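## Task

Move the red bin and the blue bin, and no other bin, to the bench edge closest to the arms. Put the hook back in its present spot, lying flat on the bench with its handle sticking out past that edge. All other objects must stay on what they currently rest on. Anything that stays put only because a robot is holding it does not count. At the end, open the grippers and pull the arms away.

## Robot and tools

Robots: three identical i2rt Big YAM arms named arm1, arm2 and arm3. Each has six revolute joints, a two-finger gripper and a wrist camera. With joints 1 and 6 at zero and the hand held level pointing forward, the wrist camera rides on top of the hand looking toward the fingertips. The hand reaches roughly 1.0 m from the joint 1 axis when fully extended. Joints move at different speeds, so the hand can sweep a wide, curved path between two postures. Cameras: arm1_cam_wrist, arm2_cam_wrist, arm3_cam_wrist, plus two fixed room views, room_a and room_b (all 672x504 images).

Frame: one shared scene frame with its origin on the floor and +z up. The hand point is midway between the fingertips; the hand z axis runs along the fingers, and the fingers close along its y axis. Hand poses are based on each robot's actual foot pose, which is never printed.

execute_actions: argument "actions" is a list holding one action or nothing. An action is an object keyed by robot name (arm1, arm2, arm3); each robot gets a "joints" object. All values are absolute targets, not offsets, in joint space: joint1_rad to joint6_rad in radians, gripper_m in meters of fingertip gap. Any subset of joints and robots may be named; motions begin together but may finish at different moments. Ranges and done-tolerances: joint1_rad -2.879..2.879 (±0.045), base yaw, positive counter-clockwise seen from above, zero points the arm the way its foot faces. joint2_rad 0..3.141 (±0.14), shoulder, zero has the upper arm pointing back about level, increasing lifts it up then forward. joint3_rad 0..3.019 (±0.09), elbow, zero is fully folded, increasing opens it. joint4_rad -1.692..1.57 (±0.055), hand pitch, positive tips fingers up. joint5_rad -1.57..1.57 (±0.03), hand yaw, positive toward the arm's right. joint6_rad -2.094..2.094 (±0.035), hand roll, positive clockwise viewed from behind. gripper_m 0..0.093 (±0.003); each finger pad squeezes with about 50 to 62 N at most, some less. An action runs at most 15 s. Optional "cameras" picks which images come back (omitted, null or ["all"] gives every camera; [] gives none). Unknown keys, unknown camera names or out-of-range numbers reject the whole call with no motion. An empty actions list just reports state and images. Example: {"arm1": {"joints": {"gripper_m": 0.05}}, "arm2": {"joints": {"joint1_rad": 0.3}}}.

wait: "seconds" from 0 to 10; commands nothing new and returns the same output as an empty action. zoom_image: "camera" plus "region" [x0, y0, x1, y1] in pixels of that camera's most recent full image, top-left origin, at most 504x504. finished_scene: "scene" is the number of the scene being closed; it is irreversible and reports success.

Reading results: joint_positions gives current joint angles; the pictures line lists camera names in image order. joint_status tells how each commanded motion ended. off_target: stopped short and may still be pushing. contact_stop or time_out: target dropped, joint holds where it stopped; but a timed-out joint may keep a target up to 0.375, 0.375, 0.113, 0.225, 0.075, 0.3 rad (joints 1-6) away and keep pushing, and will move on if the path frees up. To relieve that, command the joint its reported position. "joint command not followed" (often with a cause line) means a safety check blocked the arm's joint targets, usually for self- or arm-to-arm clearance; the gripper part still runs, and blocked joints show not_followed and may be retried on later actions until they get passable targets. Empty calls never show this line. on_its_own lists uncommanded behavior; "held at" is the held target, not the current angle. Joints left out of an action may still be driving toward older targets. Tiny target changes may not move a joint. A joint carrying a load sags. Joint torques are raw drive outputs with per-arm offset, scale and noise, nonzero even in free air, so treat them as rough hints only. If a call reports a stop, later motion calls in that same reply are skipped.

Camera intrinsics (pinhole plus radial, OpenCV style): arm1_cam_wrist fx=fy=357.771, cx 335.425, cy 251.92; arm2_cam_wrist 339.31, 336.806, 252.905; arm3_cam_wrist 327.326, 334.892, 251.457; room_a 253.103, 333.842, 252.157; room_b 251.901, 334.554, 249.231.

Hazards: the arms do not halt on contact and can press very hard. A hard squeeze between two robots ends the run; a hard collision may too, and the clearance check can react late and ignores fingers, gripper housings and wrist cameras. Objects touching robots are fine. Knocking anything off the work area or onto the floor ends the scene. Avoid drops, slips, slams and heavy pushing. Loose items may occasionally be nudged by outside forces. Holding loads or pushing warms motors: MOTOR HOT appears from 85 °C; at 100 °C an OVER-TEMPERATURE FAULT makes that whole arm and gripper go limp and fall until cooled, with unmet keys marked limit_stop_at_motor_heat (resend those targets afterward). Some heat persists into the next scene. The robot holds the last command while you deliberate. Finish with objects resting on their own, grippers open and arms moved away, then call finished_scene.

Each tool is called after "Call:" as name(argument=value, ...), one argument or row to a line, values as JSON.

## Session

Call:
execute_actions(
  actions=[],
)

Scene clock: 0.00 s.
Joint torques (N m, as the arm reports them, + toward a larger angle): no reading
arm1.joint_positions: joint1_rad=-0.338 joint2_rad=+0.412 joint3_rad=+1.405 joint4_rad=-1.427 joint5_rad=-0.064 joint6_rad=+0.731 gripper_m=+0.094
arm1.joint_status: not commanded
arm1.hand: x=-0.8938 y=+0.1338 z=+1.3444 quat_wxyz=(-0.269, +0.233, -0.811, -0.465) (m; scene frame)
arm2.joint_positions: joint1_rad=+0.399 joint2_rad=+0.384 joint3_rad=+1.438 joint4_rad=-1.610 joint5_rad=+0.180 joint6_rad=+0.022 gripper_m=+0.094
arm2.joint_status: not commanded
arm2.hand: x=-0.0272 y=+0.0955 z=+1.2753 quat_wxyz=(-0.324, +0.703, -0.516, -0.367) (m; scene frame)
arm3.joint_positions: joint1_rad=-0.706 joint2_rad=+0.602 joint3_rad=+1.455 joint4_rad=-1.504 joint5_rad=-0.261 joint6_rad=-0.433 gripper_m=+0.095
arm3.joint_status: not commanded
arm3.hand: x=+1.0356 y=+0.1768 z=+1.2676 quat_wxyz=(-0.400, +0.589, -0.669, -0.211) (m; scene frame)
pictures: arm1_cam_wrist, arm2_cam_wrist, arm3_cam_wrist, room_a, room_b
Images, in order (width x height): arm1_cam_wrist 672x504, arm2_cam_wrist 672x504, arm3_cam_wrist 672x504, room_a 672x504, room_b 672x504.

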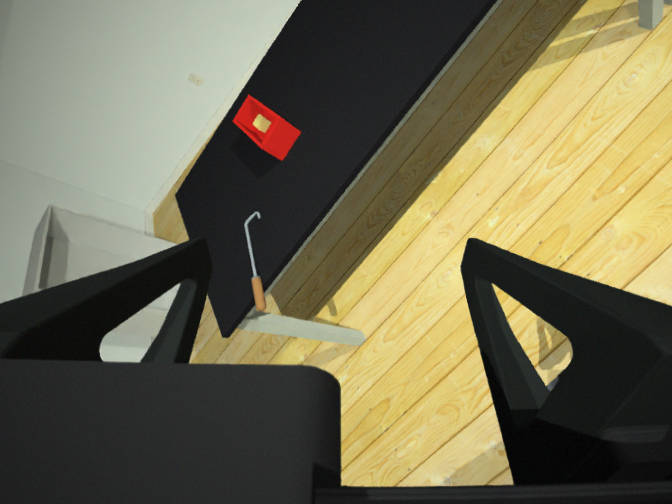

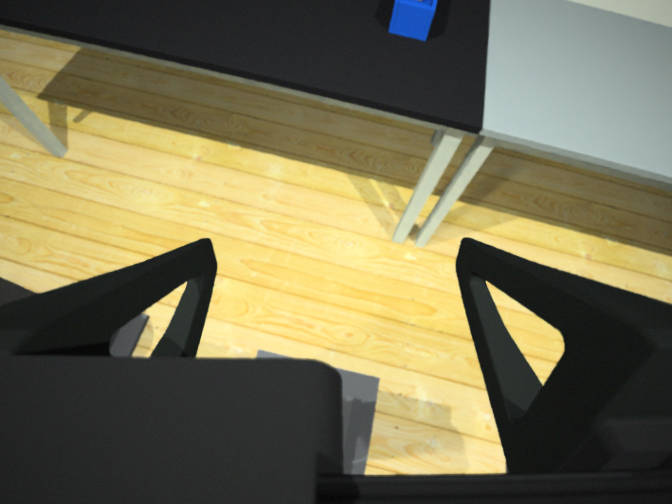

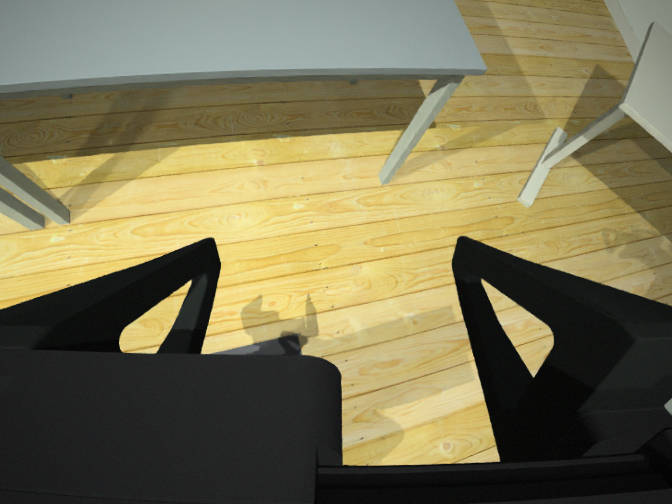

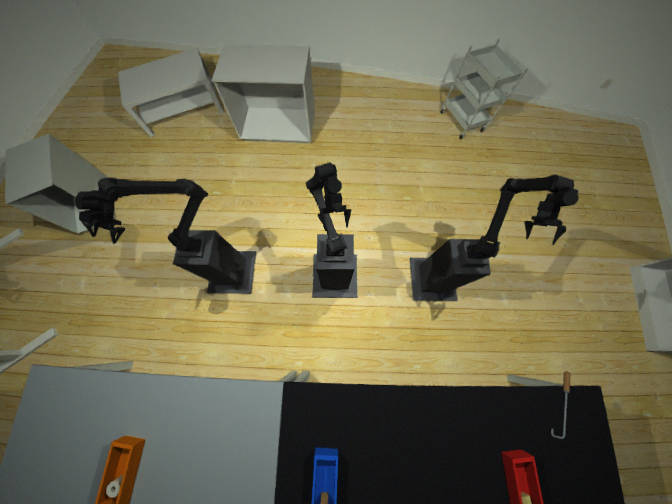

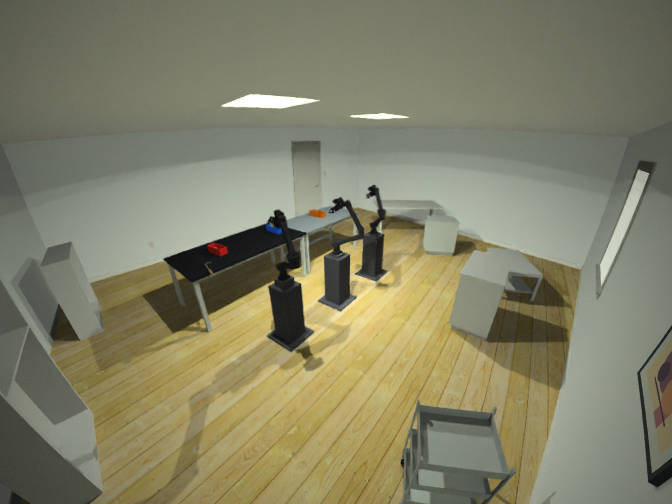

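Call:
execute_actions(
  actions=[
    {"arm1":{"joints":{"joint1_rad":0.88,"joint2_rad":2.34,"joint3_rad":1.61,"joint4_rad":0.78,"joint5_rad":1.1,"joint6_rad":0}},"arm2":{"joints":{"joint1_rad":0.2,"joint2_rad":1.3,"joint3_rad":1.2,"joint4_rad":0,"joint5_rad":-0.7,"joint6_rad":0}}},
  ],
  cameras=["arm1_cam_wrist","arm2_cam_wrist","room_a"],
)

Scene clock: 20.57 s.
Joint torques (N m, as the arm reports them, + toward a larger angle): arm1=[ -1.1  -23.54   8.45   1.91   0.13  -0.24] | arm2=[ -0.95 -12.88   9.26   1.9   -0.15  -0.08] | arm3=[ 1.07  1.76  9.77  1.5   0.   -0.01]
arm1.joint_positions: joint1_rad=+0.875 joint2_rad=+2.348 joint3_rad=+1.594 joint4_rad=+0.764 joint5_rad=+1.098 joint6_rad=+0.014 gripper_m=+0.094
arm1.joint_status: all done
arm1.hand: x=-1.4309 y=+0.6013 z=+0.8776 quat_wxyz=(-0.542, +0.439, -0.554, -0.455) (m; scene frame)
arm2.joint_positions: joint1_rad=+0.206 joint2_rad=+1.306 joint3_rad=+1.203 joint4_rad=-0.015 joint5_rad=-0.696 joint6_rad=+0.013 gripper_m=+0.094
arm2.joint_status: all done
arm2.hand: x=-0.2573 y=+0.5310 z=+1.1857 quat_wxyz=(-0.183, +0.691, -0.262, -0.649) (m; scene frame)
arm3.joint_positions: joint1_rad=-0.706 joint2_rad=+0.602 joint3_rad=+1.455 joint4_rad=-1.504 joint5_rad=-0.261 joint6_rad=-0.433 gripper_m=+0.095
arm3.joint_status: not commanded
arm3.hand: x=+1.0356 y=+0.1768 z=+1.2676 quat_wxyz=(-0.400, +0.589, -0.669, -0.211) (m; scene frame)
pictures: arm1_cam_wrist, arm2_cam_wrist, room_a
Images, in order (width x height): arm1_cam_wrist 672x504, arm2_cam_wrist 672x504, room_a 672x504.

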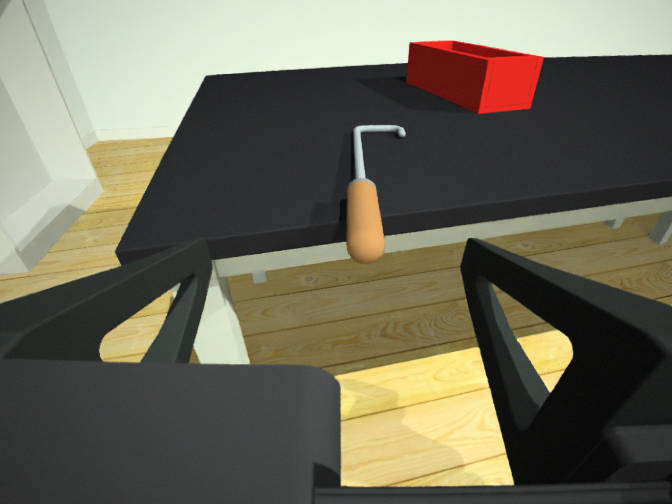

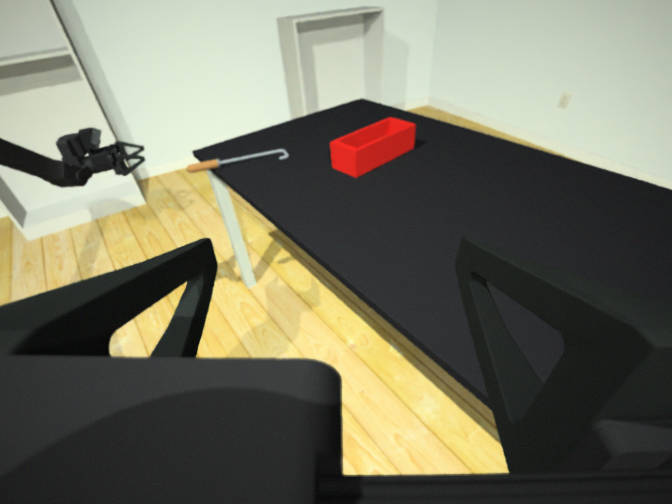

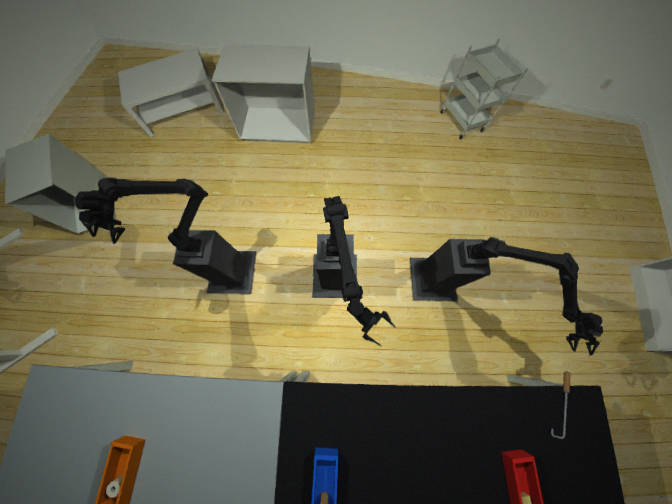

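Call:
execute_actions(
  actions=[
    {"arm1":{"joints":{"joint1_rad":0.735,"joint2_rad":2.585,"joint3_rad":1.85,"joint4_rad":0.79,"joint5_rad":0.98}}},
  ],
  cameras=["arm1_cam_wrist"],
)

Scene clock: 27.07 s.
Joint torques (N m, as the arm reports them, + toward a larger angle): arm1=[ -1.66 -26.03  10.26   1.91   0.02  -0.23] | arm2=[ -1.09 -13.06   9.28   1.9   -0.14  -0.07] | arm3=[ 1.19  0.92  9.77  1.68  0.   -0.03]
arm1.joint_positions: joint1_rad=+0.738 joint2_rad=+2.601 joint3_rad=+1.809 joint4_rad=+0.777 joint5_rad=+0.981 joint6_rad=+0.014 gripper_m=+0.094
arm1.joint_status: all done
arm1.hand: x=-1.3891 y=+0.6951 z=+0.7773 quat_wxyz=(-0.547, +0.442, -0.557, -0.441) (m; scene frame)
arm2.joint_positions: joint1_rad=+0.206 joint2_rad=+1.306 joint3_rad=+1.203 joint4_rad=-0.015 joint5_rad=-0.696 joint6_rad=+0.013 gripper_m=+0.094
arm2.joint_status: not commanded
arm2.hand: x=-0.2573 y=+0.5310 z=+1.1857 quat_wxyz=(-0.183, +0.691, -0.262, -0.649) (m; scene frame)
arm3.joint_positions: joint1_rad=-0.706 joint2_rad=+0.602 joint3_rad=+1.455 joint4_rad=-1.504 joint5_rad=-0.261 joint6_rad=-0.433 gripper_m=+0.095
arm3.joint_status: not commanded
arm3.hand: x=+1.0356 y=+0.1768 z=+1.2676 quat_wxyz=(-0.400, +0.589, -0.669, -0.211) (m; scene frame)
pictures: arm1_cam_wrist
Images, in order (width x height): arm1_cam_wrist 672x504.

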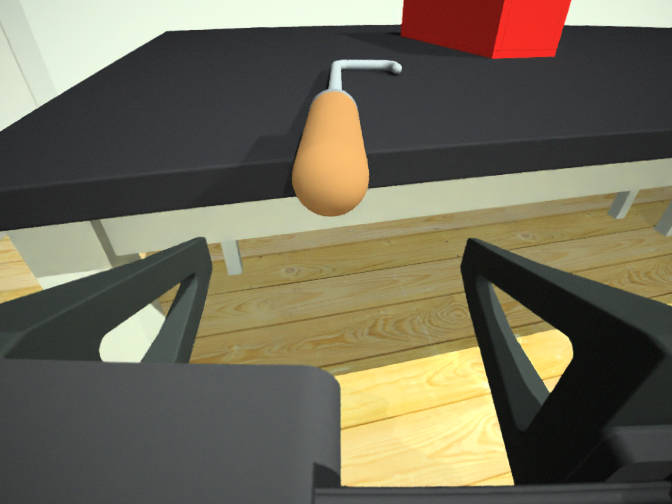

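Call:
execute_actions(
  actions=[
    {"arm1":{"joints":{"joint1_rad":0.65,"joint2_rad":2.68,"joint3_rad":2.1,"joint4_rad":0.645,"joint5_rad":0.9}}},
  ],
  cameras=["arm1_cam_wrist"],
)

Scene clock: 31.37 s.
Joint torques (N m, as the arm reports them, + toward a larger angle): arm1=[ -1.18 -25.8   11.35   1.33  -0.05  -0.23] | arm2=[ -0.91 -13.18   9.31   1.89  -0.17  -0.08] | arm3=[0.85 1.33 9.98 1.77 0.01 0.04]
arm1.joint_positions: joint1_rad=+0.646 joint2_rad=+2.672 joint3_rad=+2.057 joint4_rad=+0.651 joint5_rad=+0.902 joint6_rad=+0.013 gripper_m=+0.094
arm1.joint_status: all done
arm1.hand: x=-1.3685 y=+0.7795 z=+0.8118 quat_wxyz=(-0.550, +0.421, -0.560, -0.455) (m; scene frame)
arm2.joint_positions: joint1_rad=+0.206 joint2_rad=+1.306 joint3_rad=+1.203 joint4_rad=-0.015 joint5_rad=-0.696 joint6_rad=+0.013 gripper_m=+0.094
arm2.joint_status: not commanded
arm2.hand: x=-0.2573 y=+0.5310 z=+1.1857 quat_wxyz=(-0.183, +0.691, -0.262, -0.649) (m; scene frame)
arm3.joint_positions: joint1_rad=-0.706 joint2_rad=+0.602 joint3_rad=+1.455 joint4_rad=-1.504 joint5_rad=-0.261 joint6_rad=-0.433 gripper_m=+0.095
arm3.joint_status: not commanded
arm3.hand: x=+1.0356 y=+0.1768 z=+1.2676 quat_wxyz=(-0.400, +0.589, -0.669, -0.211) (m; scene frame)
pictures: arm1_cam_wrist
Images, in order (width x height): arm1_cam_wrist 672x504.

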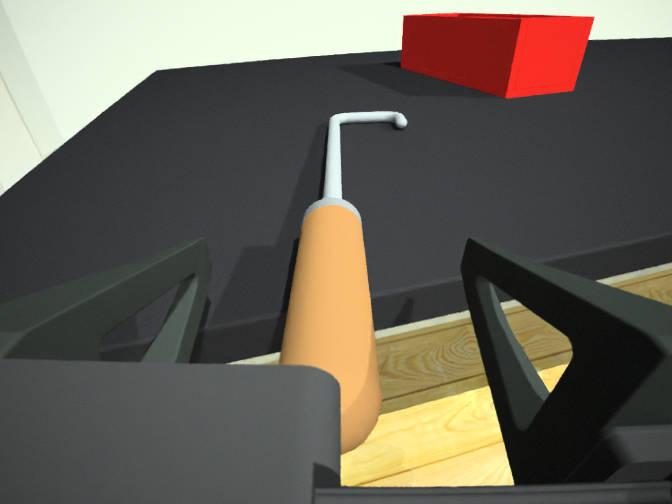

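Call:
execute_actions(
  actions=[
    {"arm1":{"joints":{"joint1_rad":0.662,"joint3_rad":2.02,"gripper_m":0.06}}},
  ],
  cameras=["arm1_cam_wrist"],
)

Scene clock: 33.67 s.
Joint torques (N m, as the arm reports them, + toward a larger angle): arm1=[ -0.94 -25.33   8.39   1.38  -0.01  -0.23] | arm2=[ -1.06 -13.02   9.19   1.96  -0.16  -0.08] | arm3=[ 0.8   1.48  9.77  1.76 -0.01  0.  ]
arm1.joint_positions: joint1_rad=+0.655 joint2_rad=+2.673 joint3_rad=+2.013 joint4_rad=+0.650 joint5_rad=+0.901 joint6_rad=+0.013 gripper_m=+0.060
arm1.joint_status: all done
arm1.hand: x=-1.3698 y=+0.7674 z=+0.7892 quat_wxyz=(-0.548, +0.440, -0.558, -0.441) (m; scene frame)
arm2.joint_positions: joint1_rad=+0.206 joint2_rad=+1.306 joint3_rad=+1.203 joint4_rad=-0.015 joint5_rad=-0.696 joint6_rad=+0.013 gripper_m=+0.094
arm2.joint_status: not commanded
arm2.hand: x=-0.2573 y=+0.5310 z=+1.1857 quat_wxyz=(-0.183, +0.691, -0.262, -0.649) (m; scene frame)
arm3.joint_positions: joint1_rad=-0.706 joint2_rad=+0.602 joint3_rad=+1.455 joint4_rad=-1.504 joint5_rad=-0.261 joint6_rad=-0.433 gripper_m=+0.095
arm3.joint_status: not commanded
arm3.hand: x=+1.0356 y=+0.1768 z=+1.2676 quat_wxyz=(-0.400, +0.589, -0.669, -0.211) (m; scene frame)
pictures: arm1_cam_wrist
Images, in order (width x height): arm1_cam_wrist 672x504.

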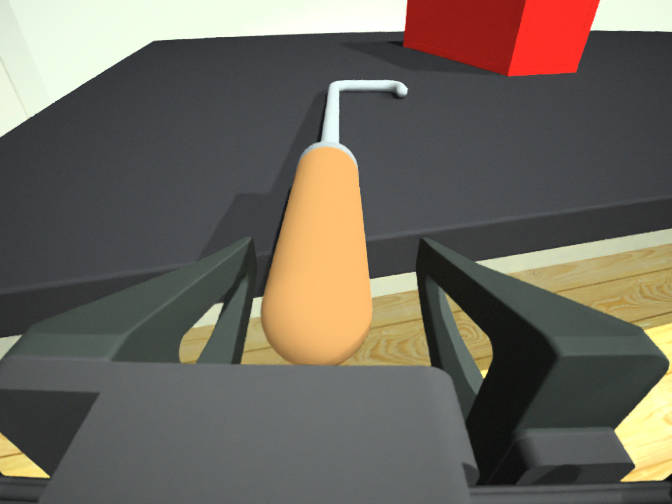

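Call:
execute_actions(
  actions=[
    {"arm1":{"joints":{"gripper_m":0}}},
  ],
  cameras=[],
)

Call:
execute_actions(
  actions=[
    {"arm1":{"joints":{"joint2_rad":2.15,"joint6_rad":1.56}}},
  ],
  cameras=[],
)

Call:
execute_actions(
  actions=[
    {"arm1":{"joints":{"joint1_rad":0.08,"joint5_rad":0.1,"joint3_rad":1.82,"joint4_rad":0.55}}},
  ],
  cameras=["arm1_cam_wrist","arm2_cam_wrist","room_a"],
)

Scene clock: 38.07 s.
Joint torques (N m, as the arm reports them, + toward a larger angle): arm1=[ -0.89 -25.56   8.44   1.37   0.05  -0.22] | arm2=[ -0.89 -13.     9.21   1.88  -0.14  -0.08] | arm3=[ 1.28  1.34  9.85  1.64 -0.01 -0.02]
arm1.joint_positions: joint1_rad=+0.656 joint2_rad=+2.673 joint3_rad=+2.013 joint4_rad=+0.650 joint5_rad=+0.900 joint6_rad=+0.013 gripper_m=+0.029
arm1.joint_status: gripper_m off_target (ended at +0.029, target +0.000)
arm1.hand: x=-1.3703 y=+0.7673 z=+0.7892 quat_wxyz=(-0.547, +0.440, -0.558, -0.442) (m; scene frame)
arm2.joint_positions: joint1_rad=+0.206 joint2_rad=+1.306 joint3_rad=+1.203 joint4_rad=-0.015 joint5_rad=-0.696 joint6_rad=+0.013 gripper_m=+0.094
arm2.joint_status: not commanded
arm2.hand: x=-0.2573 y=+0.5310 z=+1.1857 quat_wxyz=(-0.183, +0.691, -0.262, -0.649) (m; scene frame)
arm3.joint_positions: joint1_rad=-0.706 joint2_rad=+0.602 joint3_rad=+1.455 joint4_rad=-1.504 joint5_rad=-0.261 joint6_rad=-0.433 gripper_m=+0.095
arm3.joint_status: not commanded
arm3.hand: x=+1.0356 y=+0.1768 z=+1.2676 quat_wxyz=(-0.400, +0.589, -0.669, -0.211) (m; scene frame)
pictures: none
No camera images: the call's "cameras" was empty. Leave "cameras" out to get every camera's image.

Scene clock: 41.50 s.
Joint torques (N m, as the arm reports them, + toward a larger angle): arm1=[ -1.43 -27.91  12.49   2.21  -0.41   0.45] | arm2=[ -1.02 -13.01   9.22   1.93  -0.14  -0.09] | arm3=[0.74 1.44 9.9  1.66 0.01 0.  ]
arm1.joint_positions: joint1_rad=+0.662 joint2_rad=+2.202 joint3_rad=+1.978 joint4_rad=+0.617 joint5_rad=+0.905 joint6_rad=+1.507 gripper_m=+0.029
arm1.joint_status: joint6_rad time_out (moved +1.494 of +1.547); the others done
arm1.on_its_own: joint6_rad reads +1.507 and still pushes toward +1.560 since a time_out
arm1.hand: x=-1.3514 y=+0.7397 z=+1.1642 quat_wxyz=(-0.002, -0.158, -0.599, -0.785) (m; scene frame)
arm2.joint_positions: joint1_rad=+0.206 joint2_rad=+1.306 joint3_rad=+1.203 joint4_rad=-0.015 joint5_rad=-0.696 joint6_rad=+0.013 gripper_m=+0.094
arm2.joint_status: not commanded
arm2.hand: x=-0.2573 y=+0.5310 z=+1.1857 quat_wxyz=(-0.183, +0.691, -0.262, -0.649) (m; scene frame)
arm3.joint_positions: joint1_rad=-0.706 joint2_rad=+0.602 joint3_rad=+1.455 joint4_rad=-1.504 joint5_rad=-0.261 joint6_rad=-0.433 gripper_m=+0.095
arm3.joint_status: not commanded
arm3.hand: x=+1.0356 y=+0.1768 z=+1.2676 quat_wxyz=(-0.400, +0.589, -0.669, -0.211) (m; scene frame)
pictures: none
No camera images: the call's "cameras" was empty. Leave "cameras" out to get every camera's image.

not run: a stop came earlier in this reply.

Call:
execute_actions(
  actions=[
    {"arm1":{"joints":{"joint1_rad":0.15,"joint5_rad":0.5,"joint3_rad":1.84,"joint4_rad":0.5}}},
  ],
  cameras=["arm1_cam_wrist","arm2_cam_wrist","room_a"],
)

Scene clock: 45.50 s.
Joint torques (N m, as the arm reports them, + toward a larger angle): arm1=[ -1.02 -29.37  12.4    2.96  -0.02   0.34] | arm2=[ -0.99 -12.71   9.2    1.9   -0.16  -0.09] | arm3=[0.76 1.48 9.82 1.6  0.   0.  ]
arm1.joint_positions: joint1_rad=+0.142 joint2_rad=+2.222 joint3_rad=+1.796 joint4_rad=+0.460 joint5_rad=+0.501 joint6_rad=+1.516 gripper_m=+0.029
arm1.joint_status: all done
arm1.on_its_own: joint6_rad reads +1.516 and still pushes toward +1.560 since a time_out
arm1.hand: x=-0.9886 y=+0.8825 z=+1.0217 quat_wxyz=(-0.132, -0.106, -0.690, -0.703) (m; scene frame)
arm2.joint_positions: joint1_rad=+0.206 joint2_rad=+1.306 joint3_rad=+1.203 joint4_rad=-0.015 joint5_rad=-0.696 joint6_rad=+0.013 gripper_m=+0.094
arm2.joint_status: not commanded
arm2.hand: x=-0.2573 y=+0.5310 z=+1.1857 quat_wxyz=(-0.183, +0.691, -0.262, -0.649) (m; scene frame)
arm3.joint_positions: joint1_rad=-0.706 joint2_rad=+0.602 joint3_rad=+1.455 joint4_rad=-1.504 joint5_rad=-0.261 joint6_rad=-0.433 gripper_m=+0.095
arm3.joint_status: not commanded
arm3.hand: x=+1.0356 y=+0.1768 z=+1.2676 quat_wxyz=(-0.400, +0.589, -0.669, -0.211) (m; scene frame)
pictures: arm1_cam_wrist, arm2_cam_wrist, room_a
Images, in order (width x height): arm1_cam_wrist 672x504, arm2_cam_wrist 672x504, room_a 672x504.

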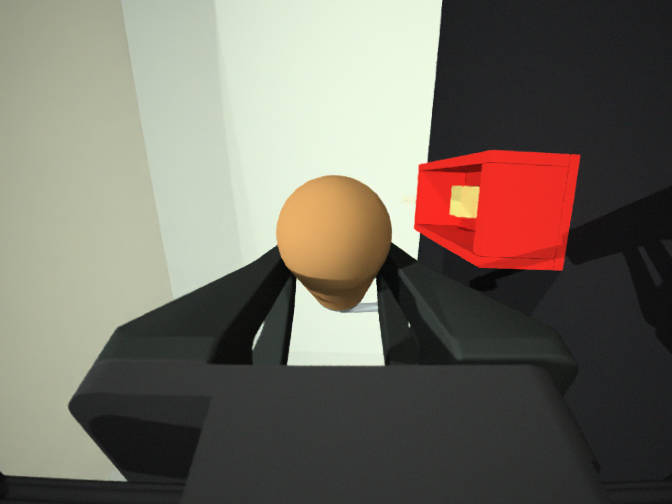

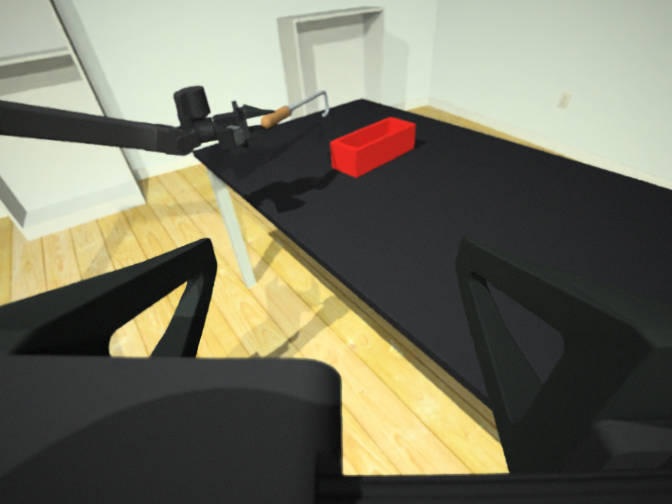

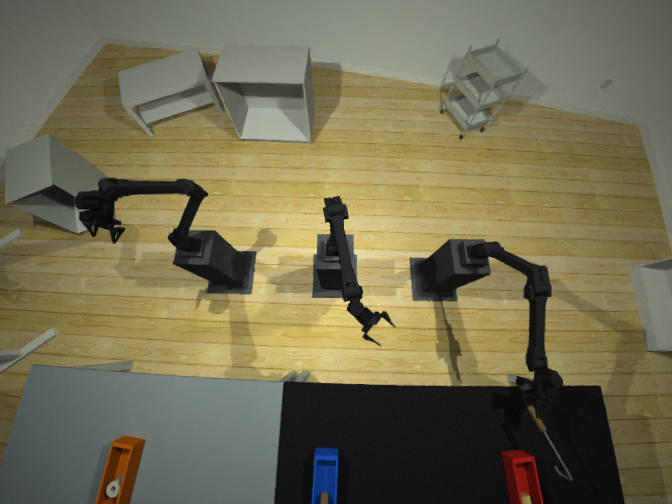

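Call:
execute_actions(
  actions=[
    {"arm1":{"joints":{"joint5_rad":0.8,"joint2_rad":2.34,"joint3_rad":2.13,"joint4_rad":0.4}}},
  ],
  cameras=["arm1_cam_wrist","arm2_cam_wrist","room_a"],
)

Call:
zoom_image(
  camera="room_a",
  region=[460,394,600,504],
)

Scene clock: 51.53 s.
Joint torques (N m, as the arm reports them, + toward a larger angle): arm1=[ -1.09 -29.64  16.29   2.54   0.12   0.34] | arm2=[ -1.06 -12.9    9.2    1.93  -0.16  -0.1 ] | arm3=[ 0.92  1.31  9.88  1.7  -0.01 -0.03]
arm1.joint_positions: joint1_rad=+0.146 joint2_rad=+2.392 joint3_rad=+2.036 joint4_rad=+0.369 joint5_rad=+0.799 joint6_rad=+1.516 gripper_m=+0.029
arm1.joint_status: joint3_rad time_out (moved +0.240 of +0.334); the others done
arm1.on_its_own: joint3_rad reads +2.036 and still pushes toward +2.130 since a time_out; joint6_rad reads +1.516 and still pushes toward +1.560 since a time_out
arm1.hand: x=-0.9554 y=+0.9080 z=+0.9898 quat_wxyz=(-0.234, -0.205, -0.675, -0.669) (m; scene frame)
arm2.joint_positions: joint1_rad=+0.206 joint2_rad=+1.306 joint3_rad=+1.203 joint4_rad=-0.015 joint5_rad=-0.696 joint6_rad=+0.013 gripper_m=+0.094
arm2.joint_status: not commanded
arm2.hand: x=-0.2573 y=+0.5310 z=+1.1857 quat_wxyz=(-0.183, +0.691, -0.262, -0.649) (m; scene frame)
arm3.joint_positions: joint1_rad=-0.706 joint2_rad=+0.602 joint3_rad=+1.455 joint4_rad=-1.504 joint5_rad=-0.261 joint6_rad=-0.433 gripper_m=+0.095
arm3.joint_status: not commanded
arm3.hand: x=+1.0356 y=+0.1768 z=+1.2676 quat_wxyz=(-0.400, +0.589, -0.669, -0.211) (m; scene frame)
pictures: arm1_cam_wrist, arm2_cam_wrist, room_a
Images, in order (width x height): arm1_cam_wrist 672x504, arm2_cam_wrist 672x504, room_a 672x504.

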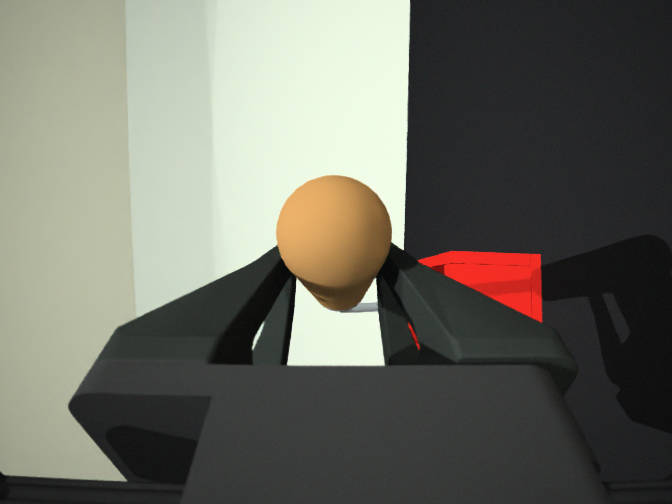

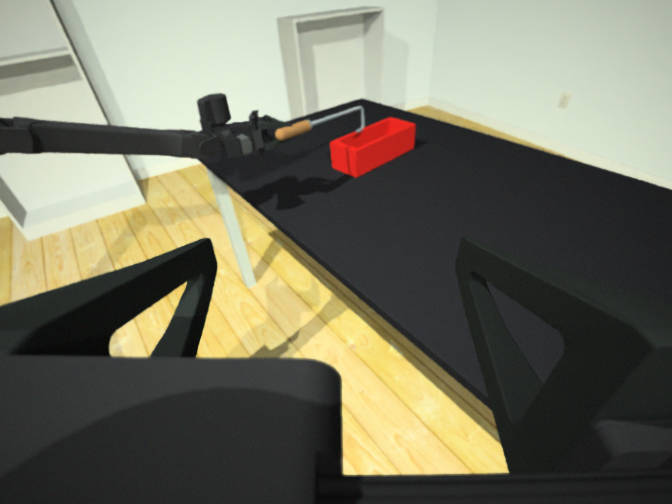

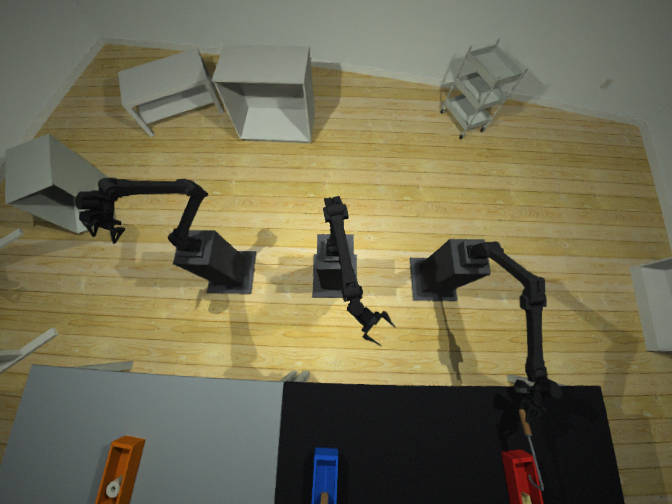

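Region (460, 394, 600, 504) of room_a's 672x504 image, scaled by 3.600, with more detail than that image has; it fills the top 396 rows of this view, and the rest is white.

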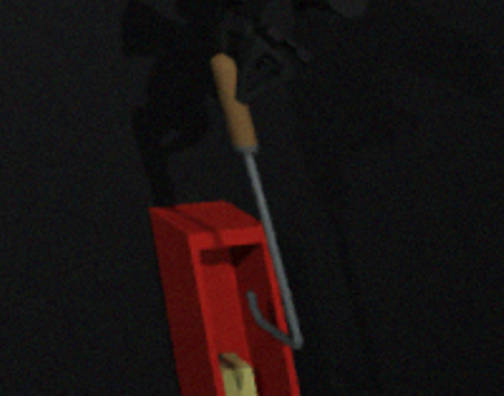

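Call:
execute_actions(
  actions=[
    {"arm1":{"joints":{"joint2_rad":2.46,"joint3_rad":2.08,"joint4_rad":0.49}}},
  ],
  cameras=["arm2_cam_wrist"],
)

Call:
execute_actions(
  actions=[
    {"arm1":{"joints":{"joint2_rad":2.32,"joint3_rad":1.77,"joint4_rad":0.65}}},
  ],
  cameras=["arm2_cam_wrist"],
)

Call:
zoom_image(
  camera="arm2_cam_wrist",
  region=[160,80,460,240],
)

Scene clock: 56.27 s.
Joint torques (N m, as the arm reports them, + toward a larger angle): arm1=[ -1.26 -30.48  12.04   2.69   0.12   0.15] | arm2=[ -0.56 -12.92   9.21   2.01  -0.16  -0.09] | arm3=[ 1.44  1.64  9.81  1.85 -0.01  0.  ]
arm1.joint_positions: joint1_rad=+0.146 joint2_rad=+2.516 joint3_rad=+2.036 joint4_rad=+0.454 joint5_rad=+0.799 joint6_rad=+1.532 gripper_m=+0.029
arm1.joint_status: all done
arm1.hand: x=-0.9566 y=+0.9117 z=+0.8975 quat_wxyz=(-0.235, -0.204, -0.686, -0.658) (m; scene frame)
arm2.joint_positions: joint1_rad=+0.206 joint2_rad=+1.306 joint3_rad=+1.203 joint4_rad=-0.015 joint5_rad=-0.696 joint6_rad=+0.013 gripper_m=+0.094
arm2.joint_status: not commanded
arm2.hand: x=-0.2573 y=+0.5310 z=+1.1857 quat_wxyz=(-0.183, +0.691, -0.262, -0.649) (m; scene frame)
arm3.joint_positions: joint1_rad=-0.706 joint2_rad=+0.602 joint3_rad=+1.455 joint4_rad=-1.504 joint5_rad=-0.261 joint6_rad=-0.433 gripper_m=+0.095
arm3.joint_status: not commanded
arm3.hand: x=+1.0356 y=+0.1768 z=+1.2676 quat_wxyz=(-0.400, +0.589, -0.669, -0.211) (m; scene frame)
pictures: arm2_cam_wrist
Images, in order (width x height): arm2_cam_wrist 672x504.

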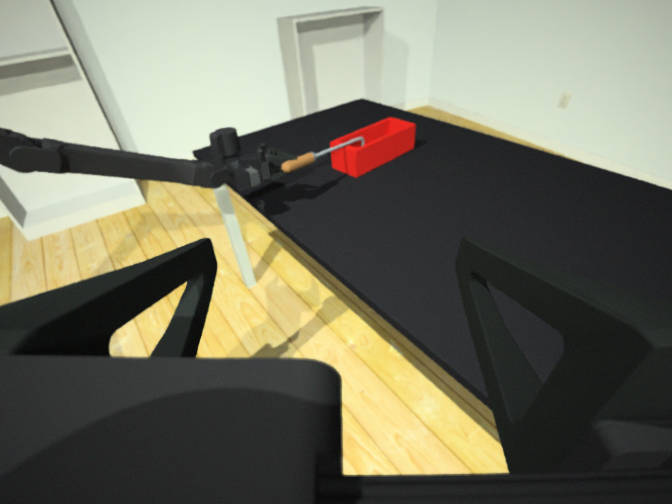

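Scene clock: 57.30 s.
Joint torques (N m, as the arm reports them, + toward a larger angle): arm1=[ -1.15 -28.84   9.52   2.81   0.12   0.1 ] | arm2=[ -1.11 -13.04   9.25   1.9   -0.14  -0.09] | arm3=[ 0.62  0.98  9.85  1.55 -0.02 -0.02]
arm1.joint_positions: joint1_rad=+0.146 joint2_rad=+2.381 joint3_rad=+1.750 joint4_rad=+0.611 joint5_rad=+0.799 joint6_rad=+1.536 gripper_m=+0.029
arm1.joint_status: all done
arm1.hand: x=-0.9473 y=+0.8565 z=+0.8941 quat_wxyz=(-0.233, -0.206, -0.684, -0.660) (m; scene frame)
arm2.joint_positions: joint1_rad=+0.206 joint2_rad=+1.306 joint3_rad=+1.203 joint4_rad=-0.015 joint5_rad=-0.696 joint6_rad=+0.013 gripper_m=+0.094
arm2.joint_status: not commanded
arm2.hand: x=-0.2573 y=+0.5310 z=+1.1857 quat_wxyz=(-0.183, +0.691, -0.262, -0.649) (m; scene frame)
arm3.joint_positions: joint1_rad=-0.706 joint2_rad=+0.602 joint3_rad=+1.455 joint4_rad=-1.504 joint5_rad=-0.261 joint6_rad=-0.433 gripper_m=+0.095
arm3.joint_status: not commanded
arm3.hand: x=+1.0356 y=+0.1768 z=+1.2676 quat_wxyz=(-0.400, +0.589, -0.669, -0.211) (m; scene frame)
pictures: arm2_cam_wrist
Images, in order (width x height): arm2_cam_wrist 672x504.

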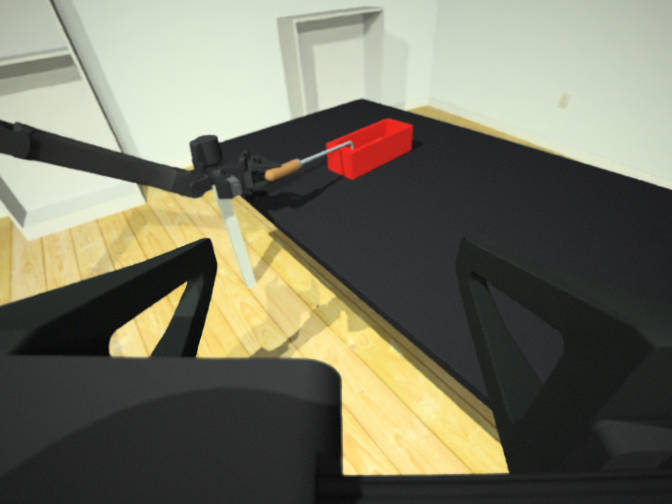

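Region (160, 80, 460, 240) of arm2_cam_wrist's 672x504 image, scaled by 1.680, with more detail than that image has; it fills the top 269 rows of this view, and the rest is white.

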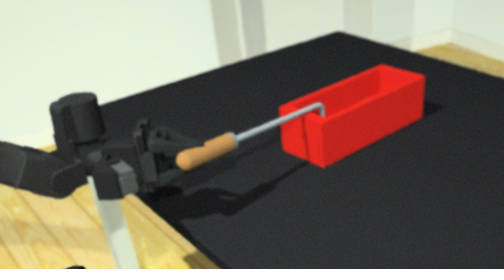

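Call:
execute_actions(
  actions=[
    {"arm1":{"joints":{"joint1_rad":0.16,"joint2_rad":2.17,"joint3_rad":1.47,"joint4_rad":0.81}}},
  ],
  cameras=[],
)

Call:
execute_actions(
  actions=[
    {"arm1":{"joints":{"joint1_rad":0.175,"joint2_rad":2.03,"joint3_rad":1.17,"joint4_rad":0.96}}},
  ],
  cameras=[],
)

Call:
execute_actions(
  actions=[
    {"arm1":{"joints":{"joint1_rad":0.19,"joint2_rad":1.87,"joint3_rad":0.81,"joint4_rad":1.14}}},
  ],
  cameras=["arm2_cam_wrist","room_a"],
)

Call:
zoom_image(
  camera="room_a",
  region=[440,330,580,460],
)

Scene clock: 62.60 s.
Joint torques (N m, as the arm reports them, + toward a larger angle): arm1=[ -0.89 -25.91   9.02   3.09   0.11   0.14] | arm2=[ -1.04 -12.81   9.19   1.91  -0.15  -0.11] | arm3=[ 0.92  1.73  9.66  1.74 -0.02 -0.03]
arm1.joint_positions: joint1_rad=+0.153 joint2_rad=+2.227 joint3_rad=+1.445 joint4_rad=+0.762 joint5_rad=+0.799 joint6_rad=+1.533 gripper_m=+0.029
arm1.joint_status: all done
arm1.hand: x=-0.9400 y=+0.7839 z=+0.8980 quat_wxyz=(-0.231, -0.203, -0.684, -0.661) (m; scene frame)
arm2.joint_positions: joint1_rad=+0.206 joint2_rad=+1.306 joint3_rad=+1.203 joint4_rad=-0.015 joint5_rad=-0.696 joint6_rad=+0.013 gripper_m=+0.094
arm2.joint_status: not commanded
arm2.hand: x=-0.2573 y=+0.5310 z=+1.1857 quat_wxyz=(-0.183, +0.691, -0.262, -0.649) (m; scene frame)
arm3.joint_positions: joint1_rad=-0.706 joint2_rad=+0.602 joint3_rad=+1.455 joint4_rad=-1.504 joint5_rad=-0.261 joint6_rad=-0.433 gripper_m=+0.095
arm3.joint_status: not commanded
arm3.hand: x=+1.0356 y=+0.1768 z=+1.2676 quat_wxyz=(-0.400, +0.589, -0.669, -0.211) (m; scene frame)
pictures: none
No camera images: the call's "cameras" was empty. Leave "cameras" out to get every camera's image.

Scene clock: 63.63 s.
Joint torques (N m, as the arm reports them, + toward a larger angle): arm1=[ -1.05 -22.09   8.01   3.06   0.11   0.17] | arm2=[ -0.81 -12.99   9.24   1.9   -0.17  -0.06] | arm3=[0.9  1.4  9.75 1.66 0.   0.01]
arm1.joint_positions: joint1_rad=+0.170 joint2_rad=+2.076 joint3_rad=+1.146 joint4_rad=+0.914 joint5_rad=+0.799 joint6_rad=+1.531 gripper_m=+0.029
arm1.joint_status: all done
arm1.hand: x=-0.9376 y=+0.7003 z=+0.9015 quat_wxyz=(-0.226, -0.197, -0.685, -0.664) (m; scene frame)
arm2.joint_positions: joint1_rad=+0.206 joint2_rad=+1.306 joint3_rad=+1.203 joint4_rad=-0.015 joint5_rad=-0.696 joint6_rad=+0.013 gripper_m=+0.094
arm2.joint_status: not commanded
arm2.hand: x=-0.2573 y=+0.5310 z=+1.1857 quat_wxyz=(-0.183, +0.691, -0.262, -0.649) (m; scene frame)
arm3.joint_positions: joint1_rad=-0.706 joint2_rad=+0.602 joint3_rad=+1.455 joint4_rad=-1.504 joint5_rad=-0.261 joint6_rad=-0.433 gripper_m=+0.095
arm3.joint_status: not commanded
arm3.hand: x=+1.0356 y=+0.1768 z=+1.2676 quat_wxyz=(-0.400, +0.589, -0.669, -0.211) (m; scene frame)
pictures: none
No camera images: the call's "cameras" was empty. Leave "cameras" out to get every camera's image.

Scene clock: 64.77 s.
Joint torques (N m, as the arm reports them, + toward a larger angle): arm1=[ -1.06 -16.92   6.9    2.86   0.08   0.18] | arm2=[ -0.78 -12.93   9.23   1.95  -0.16  -0.07] | arm3=[0.93 1.45 9.96 1.74 0.01 0.  ]
arm1.joint_positions: joint1_rad=+0.184 joint2_rad=+1.900 joint3_rad=+0.783 joint4_rad=+1.098 joint5_rad=+0.800 joint6_rad=+1.529 gripper_m=+0.029
arm1.joint_status: all done
arm1.hand: x=-0.9234 y=+0.5855 z=+0.9021 quat_wxyz=(-0.222, -0.192, -0.688, -0.664) (m; scene frame)
arm2.joint_positions: joint1_rad=+0.206 joint2_rad=+1.306 joint3_rad=+1.203 joint4_rad=-0.015 joint5_rad=-0.696 joint6_rad=+0.013 gripper_m=+0.094
arm2.joint_status: not commanded
arm2.hand: x=-0.2573 y=+0.5310 z=+1.1857 quat_wxyz=(-0.183, +0.691, -0.262, -0.649) (m; scene frame)
arm3.joint_positions: joint1_rad=-0.706 joint2_rad=+0.602 joint3_rad=+1.455 joint4_rad=-1.504 joint5_rad=-0.261 joint6_rad=-0.433 gripper_m=+0.095
arm3.joint_status: not commanded
arm3.hand: x=+1.0356 y=+0.1768 z=+1.2676 quat_wxyz=(-0.400, +0.589, -0.669, -0.211) (m; scene frame)
pictures: arm2_cam_wrist, room_a
Images, in order (width x height): arm2_cam_wrist 672x504, room_a 672x504.

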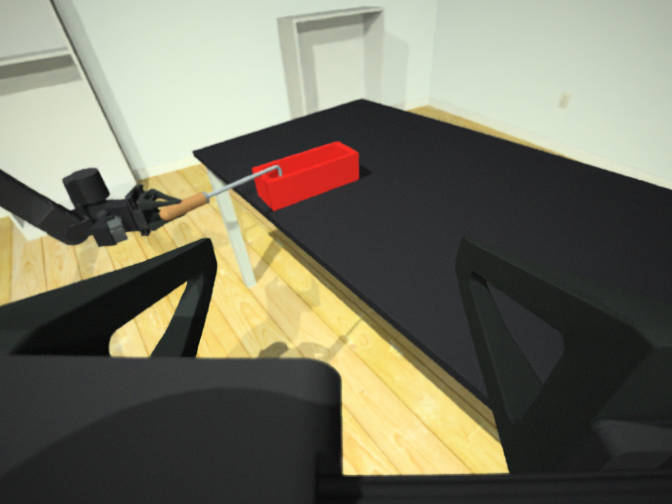

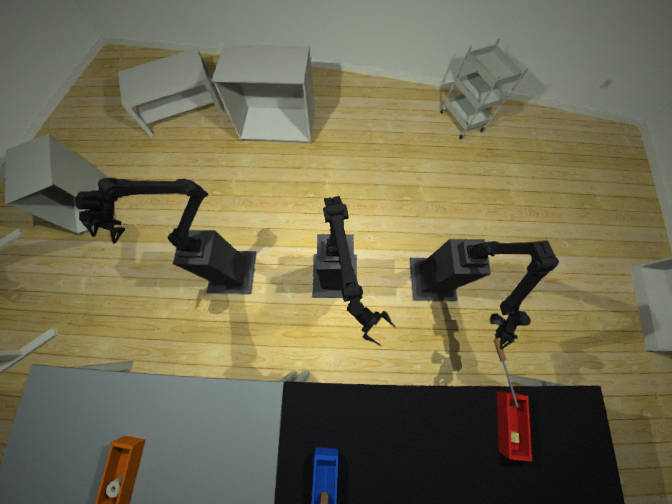

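Region (440, 330, 580, 460) of room_a's 672x504 image, scaled by 3.600, with more detail than that image has; it fills the top 468 rows of this view, and the rest is white.

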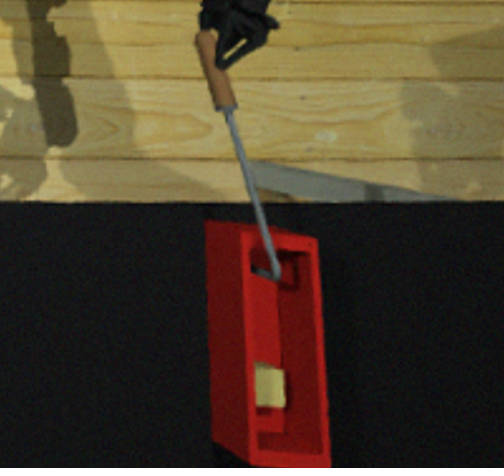

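Call:
execute_actions(
  actions=[
    {"arm1":{"joints":{"joint3_rad":1.35,"joint4_rad":0.9}},"arm2":{"joints":{"joint1_rad":-0.3,"joint2_rad":1.0,"joint3_rad":1.0,"joint4_rad":-0.2,"joint5_rad":-1.1}}},
  ],
  cameras=[],
)

Call:
execute_actions(
  actions=[
    {"arm1":{"joints":{"joint1_rad":-0.675,"joint2_rad":2.25,"joint3_rad":2.04,"joint4_rad":0.7,"joint5_rad":-0.657,"joint6_rad":0}}},
  ],
  cameras=["arm2_cam_wrist"],
)

Call:
execute_actions(
  actions=[
    {"arm1":{"joints":{"joint2_rad":2.45}}},
  ],
  cameras=["arm2_cam_wrist","arm1_cam_wrist"],
)

Scene clock: 73.17 s.
Joint torques (N m, as the arm reports them, + toward a larger angle): arm1=[ -1.04 -21.3   12.37   2.43  -0.15   0.25] | arm2=[-0.8  -6.19  8.58  1.04 -0.18 -0.09] | arm3=[ 0.61  1.39  9.75  1.79  0.   -0.02]
arm1.joint_positions: joint1_rad=+0.184 joint2_rad=+1.909 joint3_rad=+1.292 joint4_rad=+0.870 joint5_rad=+0.801 joint6_rad=+1.523 gripper_m=+0.029
arm1.joint_status: all done
arm1.hand: x=-0.9510 y=+0.7239 z=+1.0747 quat_wxyz=(-0.179, -0.237, -0.600, -0.743) (m; scene frame)
arm2.joint_positions: joint1_rad=-0.296 joint2_rad=+0.994 joint3_rad=+1.009 joint4_rad=-0.194 joint5_rad=-1.096 joint6_rad=+0.013 gripper_m=+0.094
arm2.joint_status: all done
arm2.hand: x=-0.0577 y=+0.4296 z=+1.1992 quat_wxyz=(-0.188, +0.661, -0.323, -0.650) (m; scene frame)
arm3.joint_positions: joint1_rad=-0.706 joint2_rad=+0.602 joint3_rad=+1.455 joint4_rad=-1.504 joint5_rad=-0.261 joint6_rad=-0.433 gripper_m=+0.095
arm3.joint_status: not commanded
arm3.hand: x=+1.0356 y=+0.1768 z=+1.2676 quat_wxyz=(-0.400, +0.589, -0.669, -0.211) (m; scene frame)
pictures: none
No camera images: the call's "cameras" was empty. Leave "cameras" out to get every camera's image.

Scene clock: 75.90 s.
Joint torques (N m, as the arm reports them, + toward a larger angle): arm1=[ -1.09 -29.19  15.09   2.89   0.29  -0.3 ] | arm2=[-0.51 -6.24  8.72  1.06 -0.18 -0.08] | arm3=[ 0.96  1.5   9.82  1.69  0.01 -0.04]
arm1.joint_positions: joint1_rad=-0.681 joint2_rad=+2.304 joint3_rad=+1.962 joint4_rad=+0.657 joint5_rad=-0.660 joint6_rad=+0.021 gripper_m=+0.029
arm1.joint_status: all done
arm1.hand: x=-0.4672 y=+0.7665 z=+1.0815 quat_wxyz=(-0.596, +0.475, -0.392, -0.515) (m; scene frame)
arm2.joint_positions: joint1_rad=-0.296 joint2_rad=+0.994 joint3_rad=+1.009 joint4_rad=-0.194 joint5_rad=-1.096 joint6_rad=+0.013 gripper_m=+0.094
arm2.joint_status: not commanded
arm2.hand: x=-0.0577 y=+0.4296 z=+1.1992 quat_wxyz=(-0.188, +0.661, -0.323, -0.650) (m; scene frame)
arm3.joint_positions: joint1_rad=-0.706 joint2_rad=+0.602 joint3_rad=+1.455 joint4_rad=-1.504 joint5_rad=-0.261 joint6_rad=-0.433 gripper_m=+0.095
arm3.joint_status: not commanded
arm3.hand: x=+1.0356 y=+0.1768 z=+1.2676 quat_wxyz=(-0.400, +0.589, -0.669, -0.211) (m; scene frame)
pictures: arm2_cam_wrist
Images, in order (width x height): arm2_cam_wrist 672x504.

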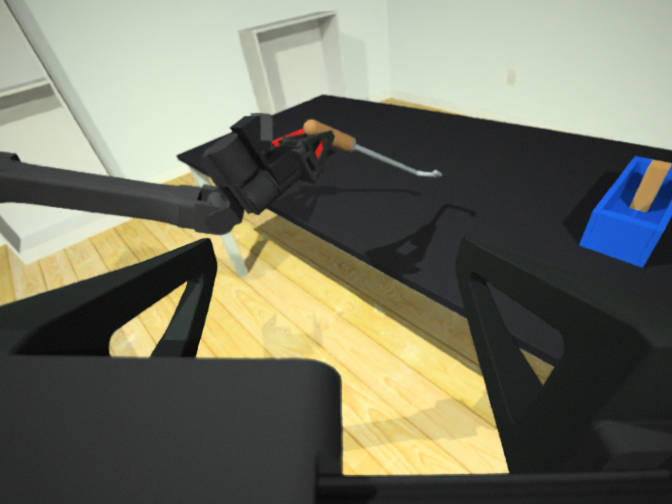

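Scene clock: 76.97 s.
Joint torques (N m, as the arm reports them, + toward a larger angle): arm1=[ -1.14 -28.53  12.93   2.05   0.07  -0.17] | arm2=[-0.85 -6.47  8.65  1.03 -0.18 -0.09] | arm3=[ 1.37  1.73  9.82  1.7   0.02 -0.04]
arm1.joint_positions: joint1_rad=-0.681 joint2_rad=+2.485 joint3_rad=+1.984 joint4_rad=+0.685 joint5_rad=-0.656 joint6_rad=+0.009 gripper_m=+0.029
arm1.joint_status: all done
arm1.hand: x=-0.4558 y=+0.7816 z=+0.9411 quat_wxyz=(-0.559, +0.486, -0.439, -0.509) (m; scene frame)
arm2.joint_positions: joint1_rad=-0.296 joint2_rad=+0.994 joint3_rad=+1.009 joint4_rad=-0.194 joint5_rad=-1.096 joint6_rad=+0.013 gripper_m=+0.094
arm2.joint_status: not commanded
arm2.hand: x=-0.0577 y=+0.4296 z=+1.1992 quat_wxyz=(-0.188, +0.661, -0.323, -0.650) (m; scene frame)
arm3.joint_positions: joint1_rad=-0.706 joint2_rad=+0.602 joint3_rad=+1.455 joint4_rad=-1.504 joint5_rad=-0.261 joint6_rad=-0.433 gripper_m=+0.095
arm3.joint_status: not commanded
arm3.hand: x=+1.0356 y=+0.1768 z=+1.2676 quat_wxyz=(-0.400, +0.589, -0.669, -0.211) (m; scene frame)
pictures: arm1_cam_wrist, arm2_cam_wrist
Images, in order (width x height): arm1_cam_wrist 672x504, arm2_cam_wrist 672x504.

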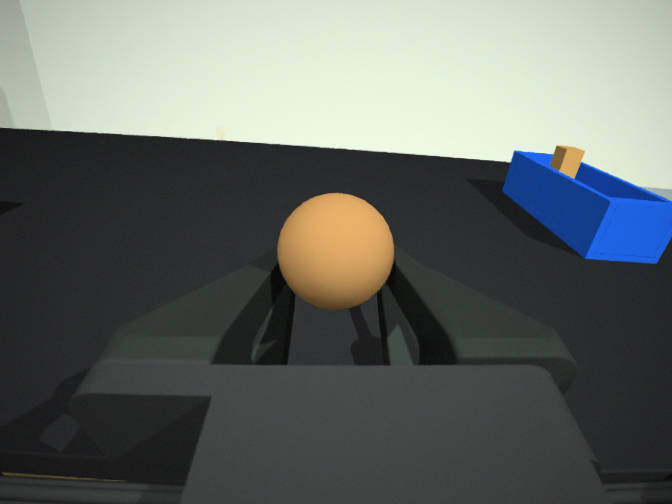

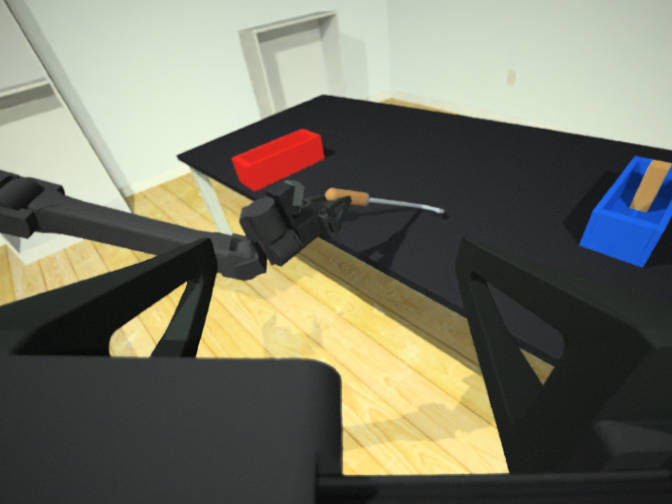

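Call:
execute_actions(
  actions=[
    {"arm1":{"joints":{"joint2_rad":2.62,"joint3_rad":1.96}}},
  ],
  cameras=["arm2_cam_wrist","arm1_cam_wrist"],
)

Scene clock: 80.03 s.
Joint torques (N m, as the arm reports them, + toward a larger angle): arm1=[ -1.05 -26.63   8.71   1.31  -0.07  -0.15] | arm2=[-1.09 -6.58  8.59  1.05 -0.21 -0.09] | arm3=[ 0.86  1.25  9.83  1.8  -0.02  0.  ]
arm1.joint_positions: joint1_rad=-0.681 joint2_rad=+2.632 joint3_rad=+1.948 joint4_rad=+0.709 joint5_rad=-0.654 joint6_rad=+0.007 gripper_m=+0.029
arm1.joint_status: all done
arm1.hand: x=-0.4645 y=+0.7709 z=+0.7990 quat_wxyz=(-0.507, +0.495, -0.496, -0.502) (m; scene frame)
arm2.joint_positions: joint1_rad=-0.296 joint2_rad=+0.994 joint3_rad=+1.009 joint4_rad=-0.194 joint5_rad=-1.096 joint6_rad=+0.013 gripper_m=+0.094
arm2.joint_status: not commanded
arm2.hand: x=-0.0577 y=+0.4296 z=+1.1992 quat_wxyz=(-0.188, +0.661, -0.323, -0.650) (m; scene frame)
arm3.joint_positions: joint1_rad=-0.706 joint2_rad=+0.602 joint3_rad=+1.455 joint4_rad=-1.504 joint5_rad=-0.261 joint6_rad=-0.433 gripper_m=+0.095
arm3.joint_status: not commanded
arm3.hand: x=+1.0356 y=+0.1768 z=+1.2676 quat_wxyz=(-0.400, +0.589, -0.669, -0.211) (m; scene frame)
pictures: arm1_cam_wrist, arm2_cam_wrist
Images, in order (width x height): arm1_cam_wrist 672x504, arm2_cam_wrist 672x504.

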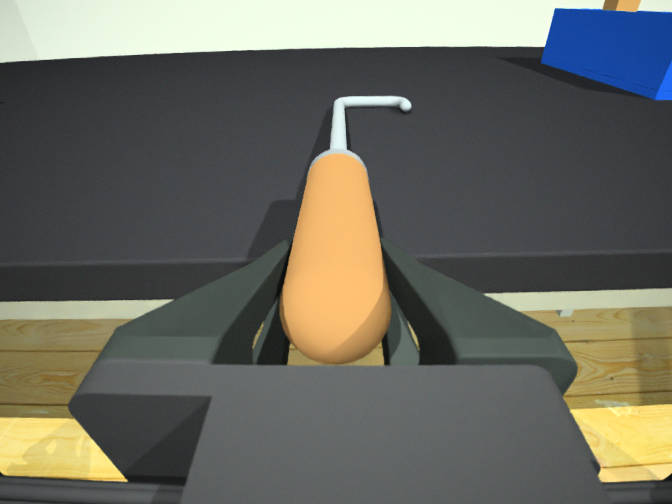

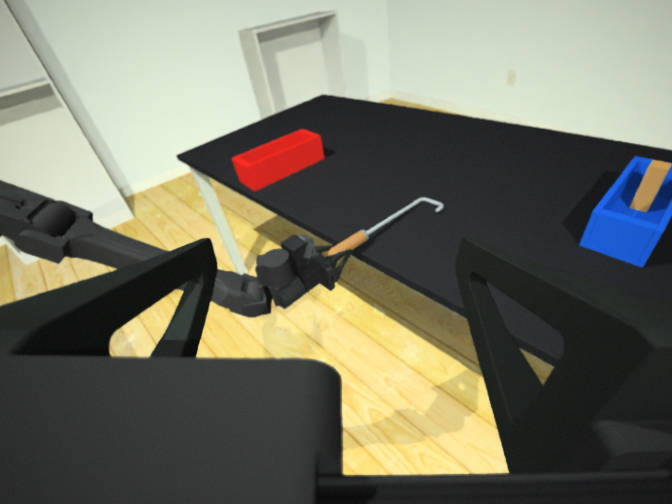

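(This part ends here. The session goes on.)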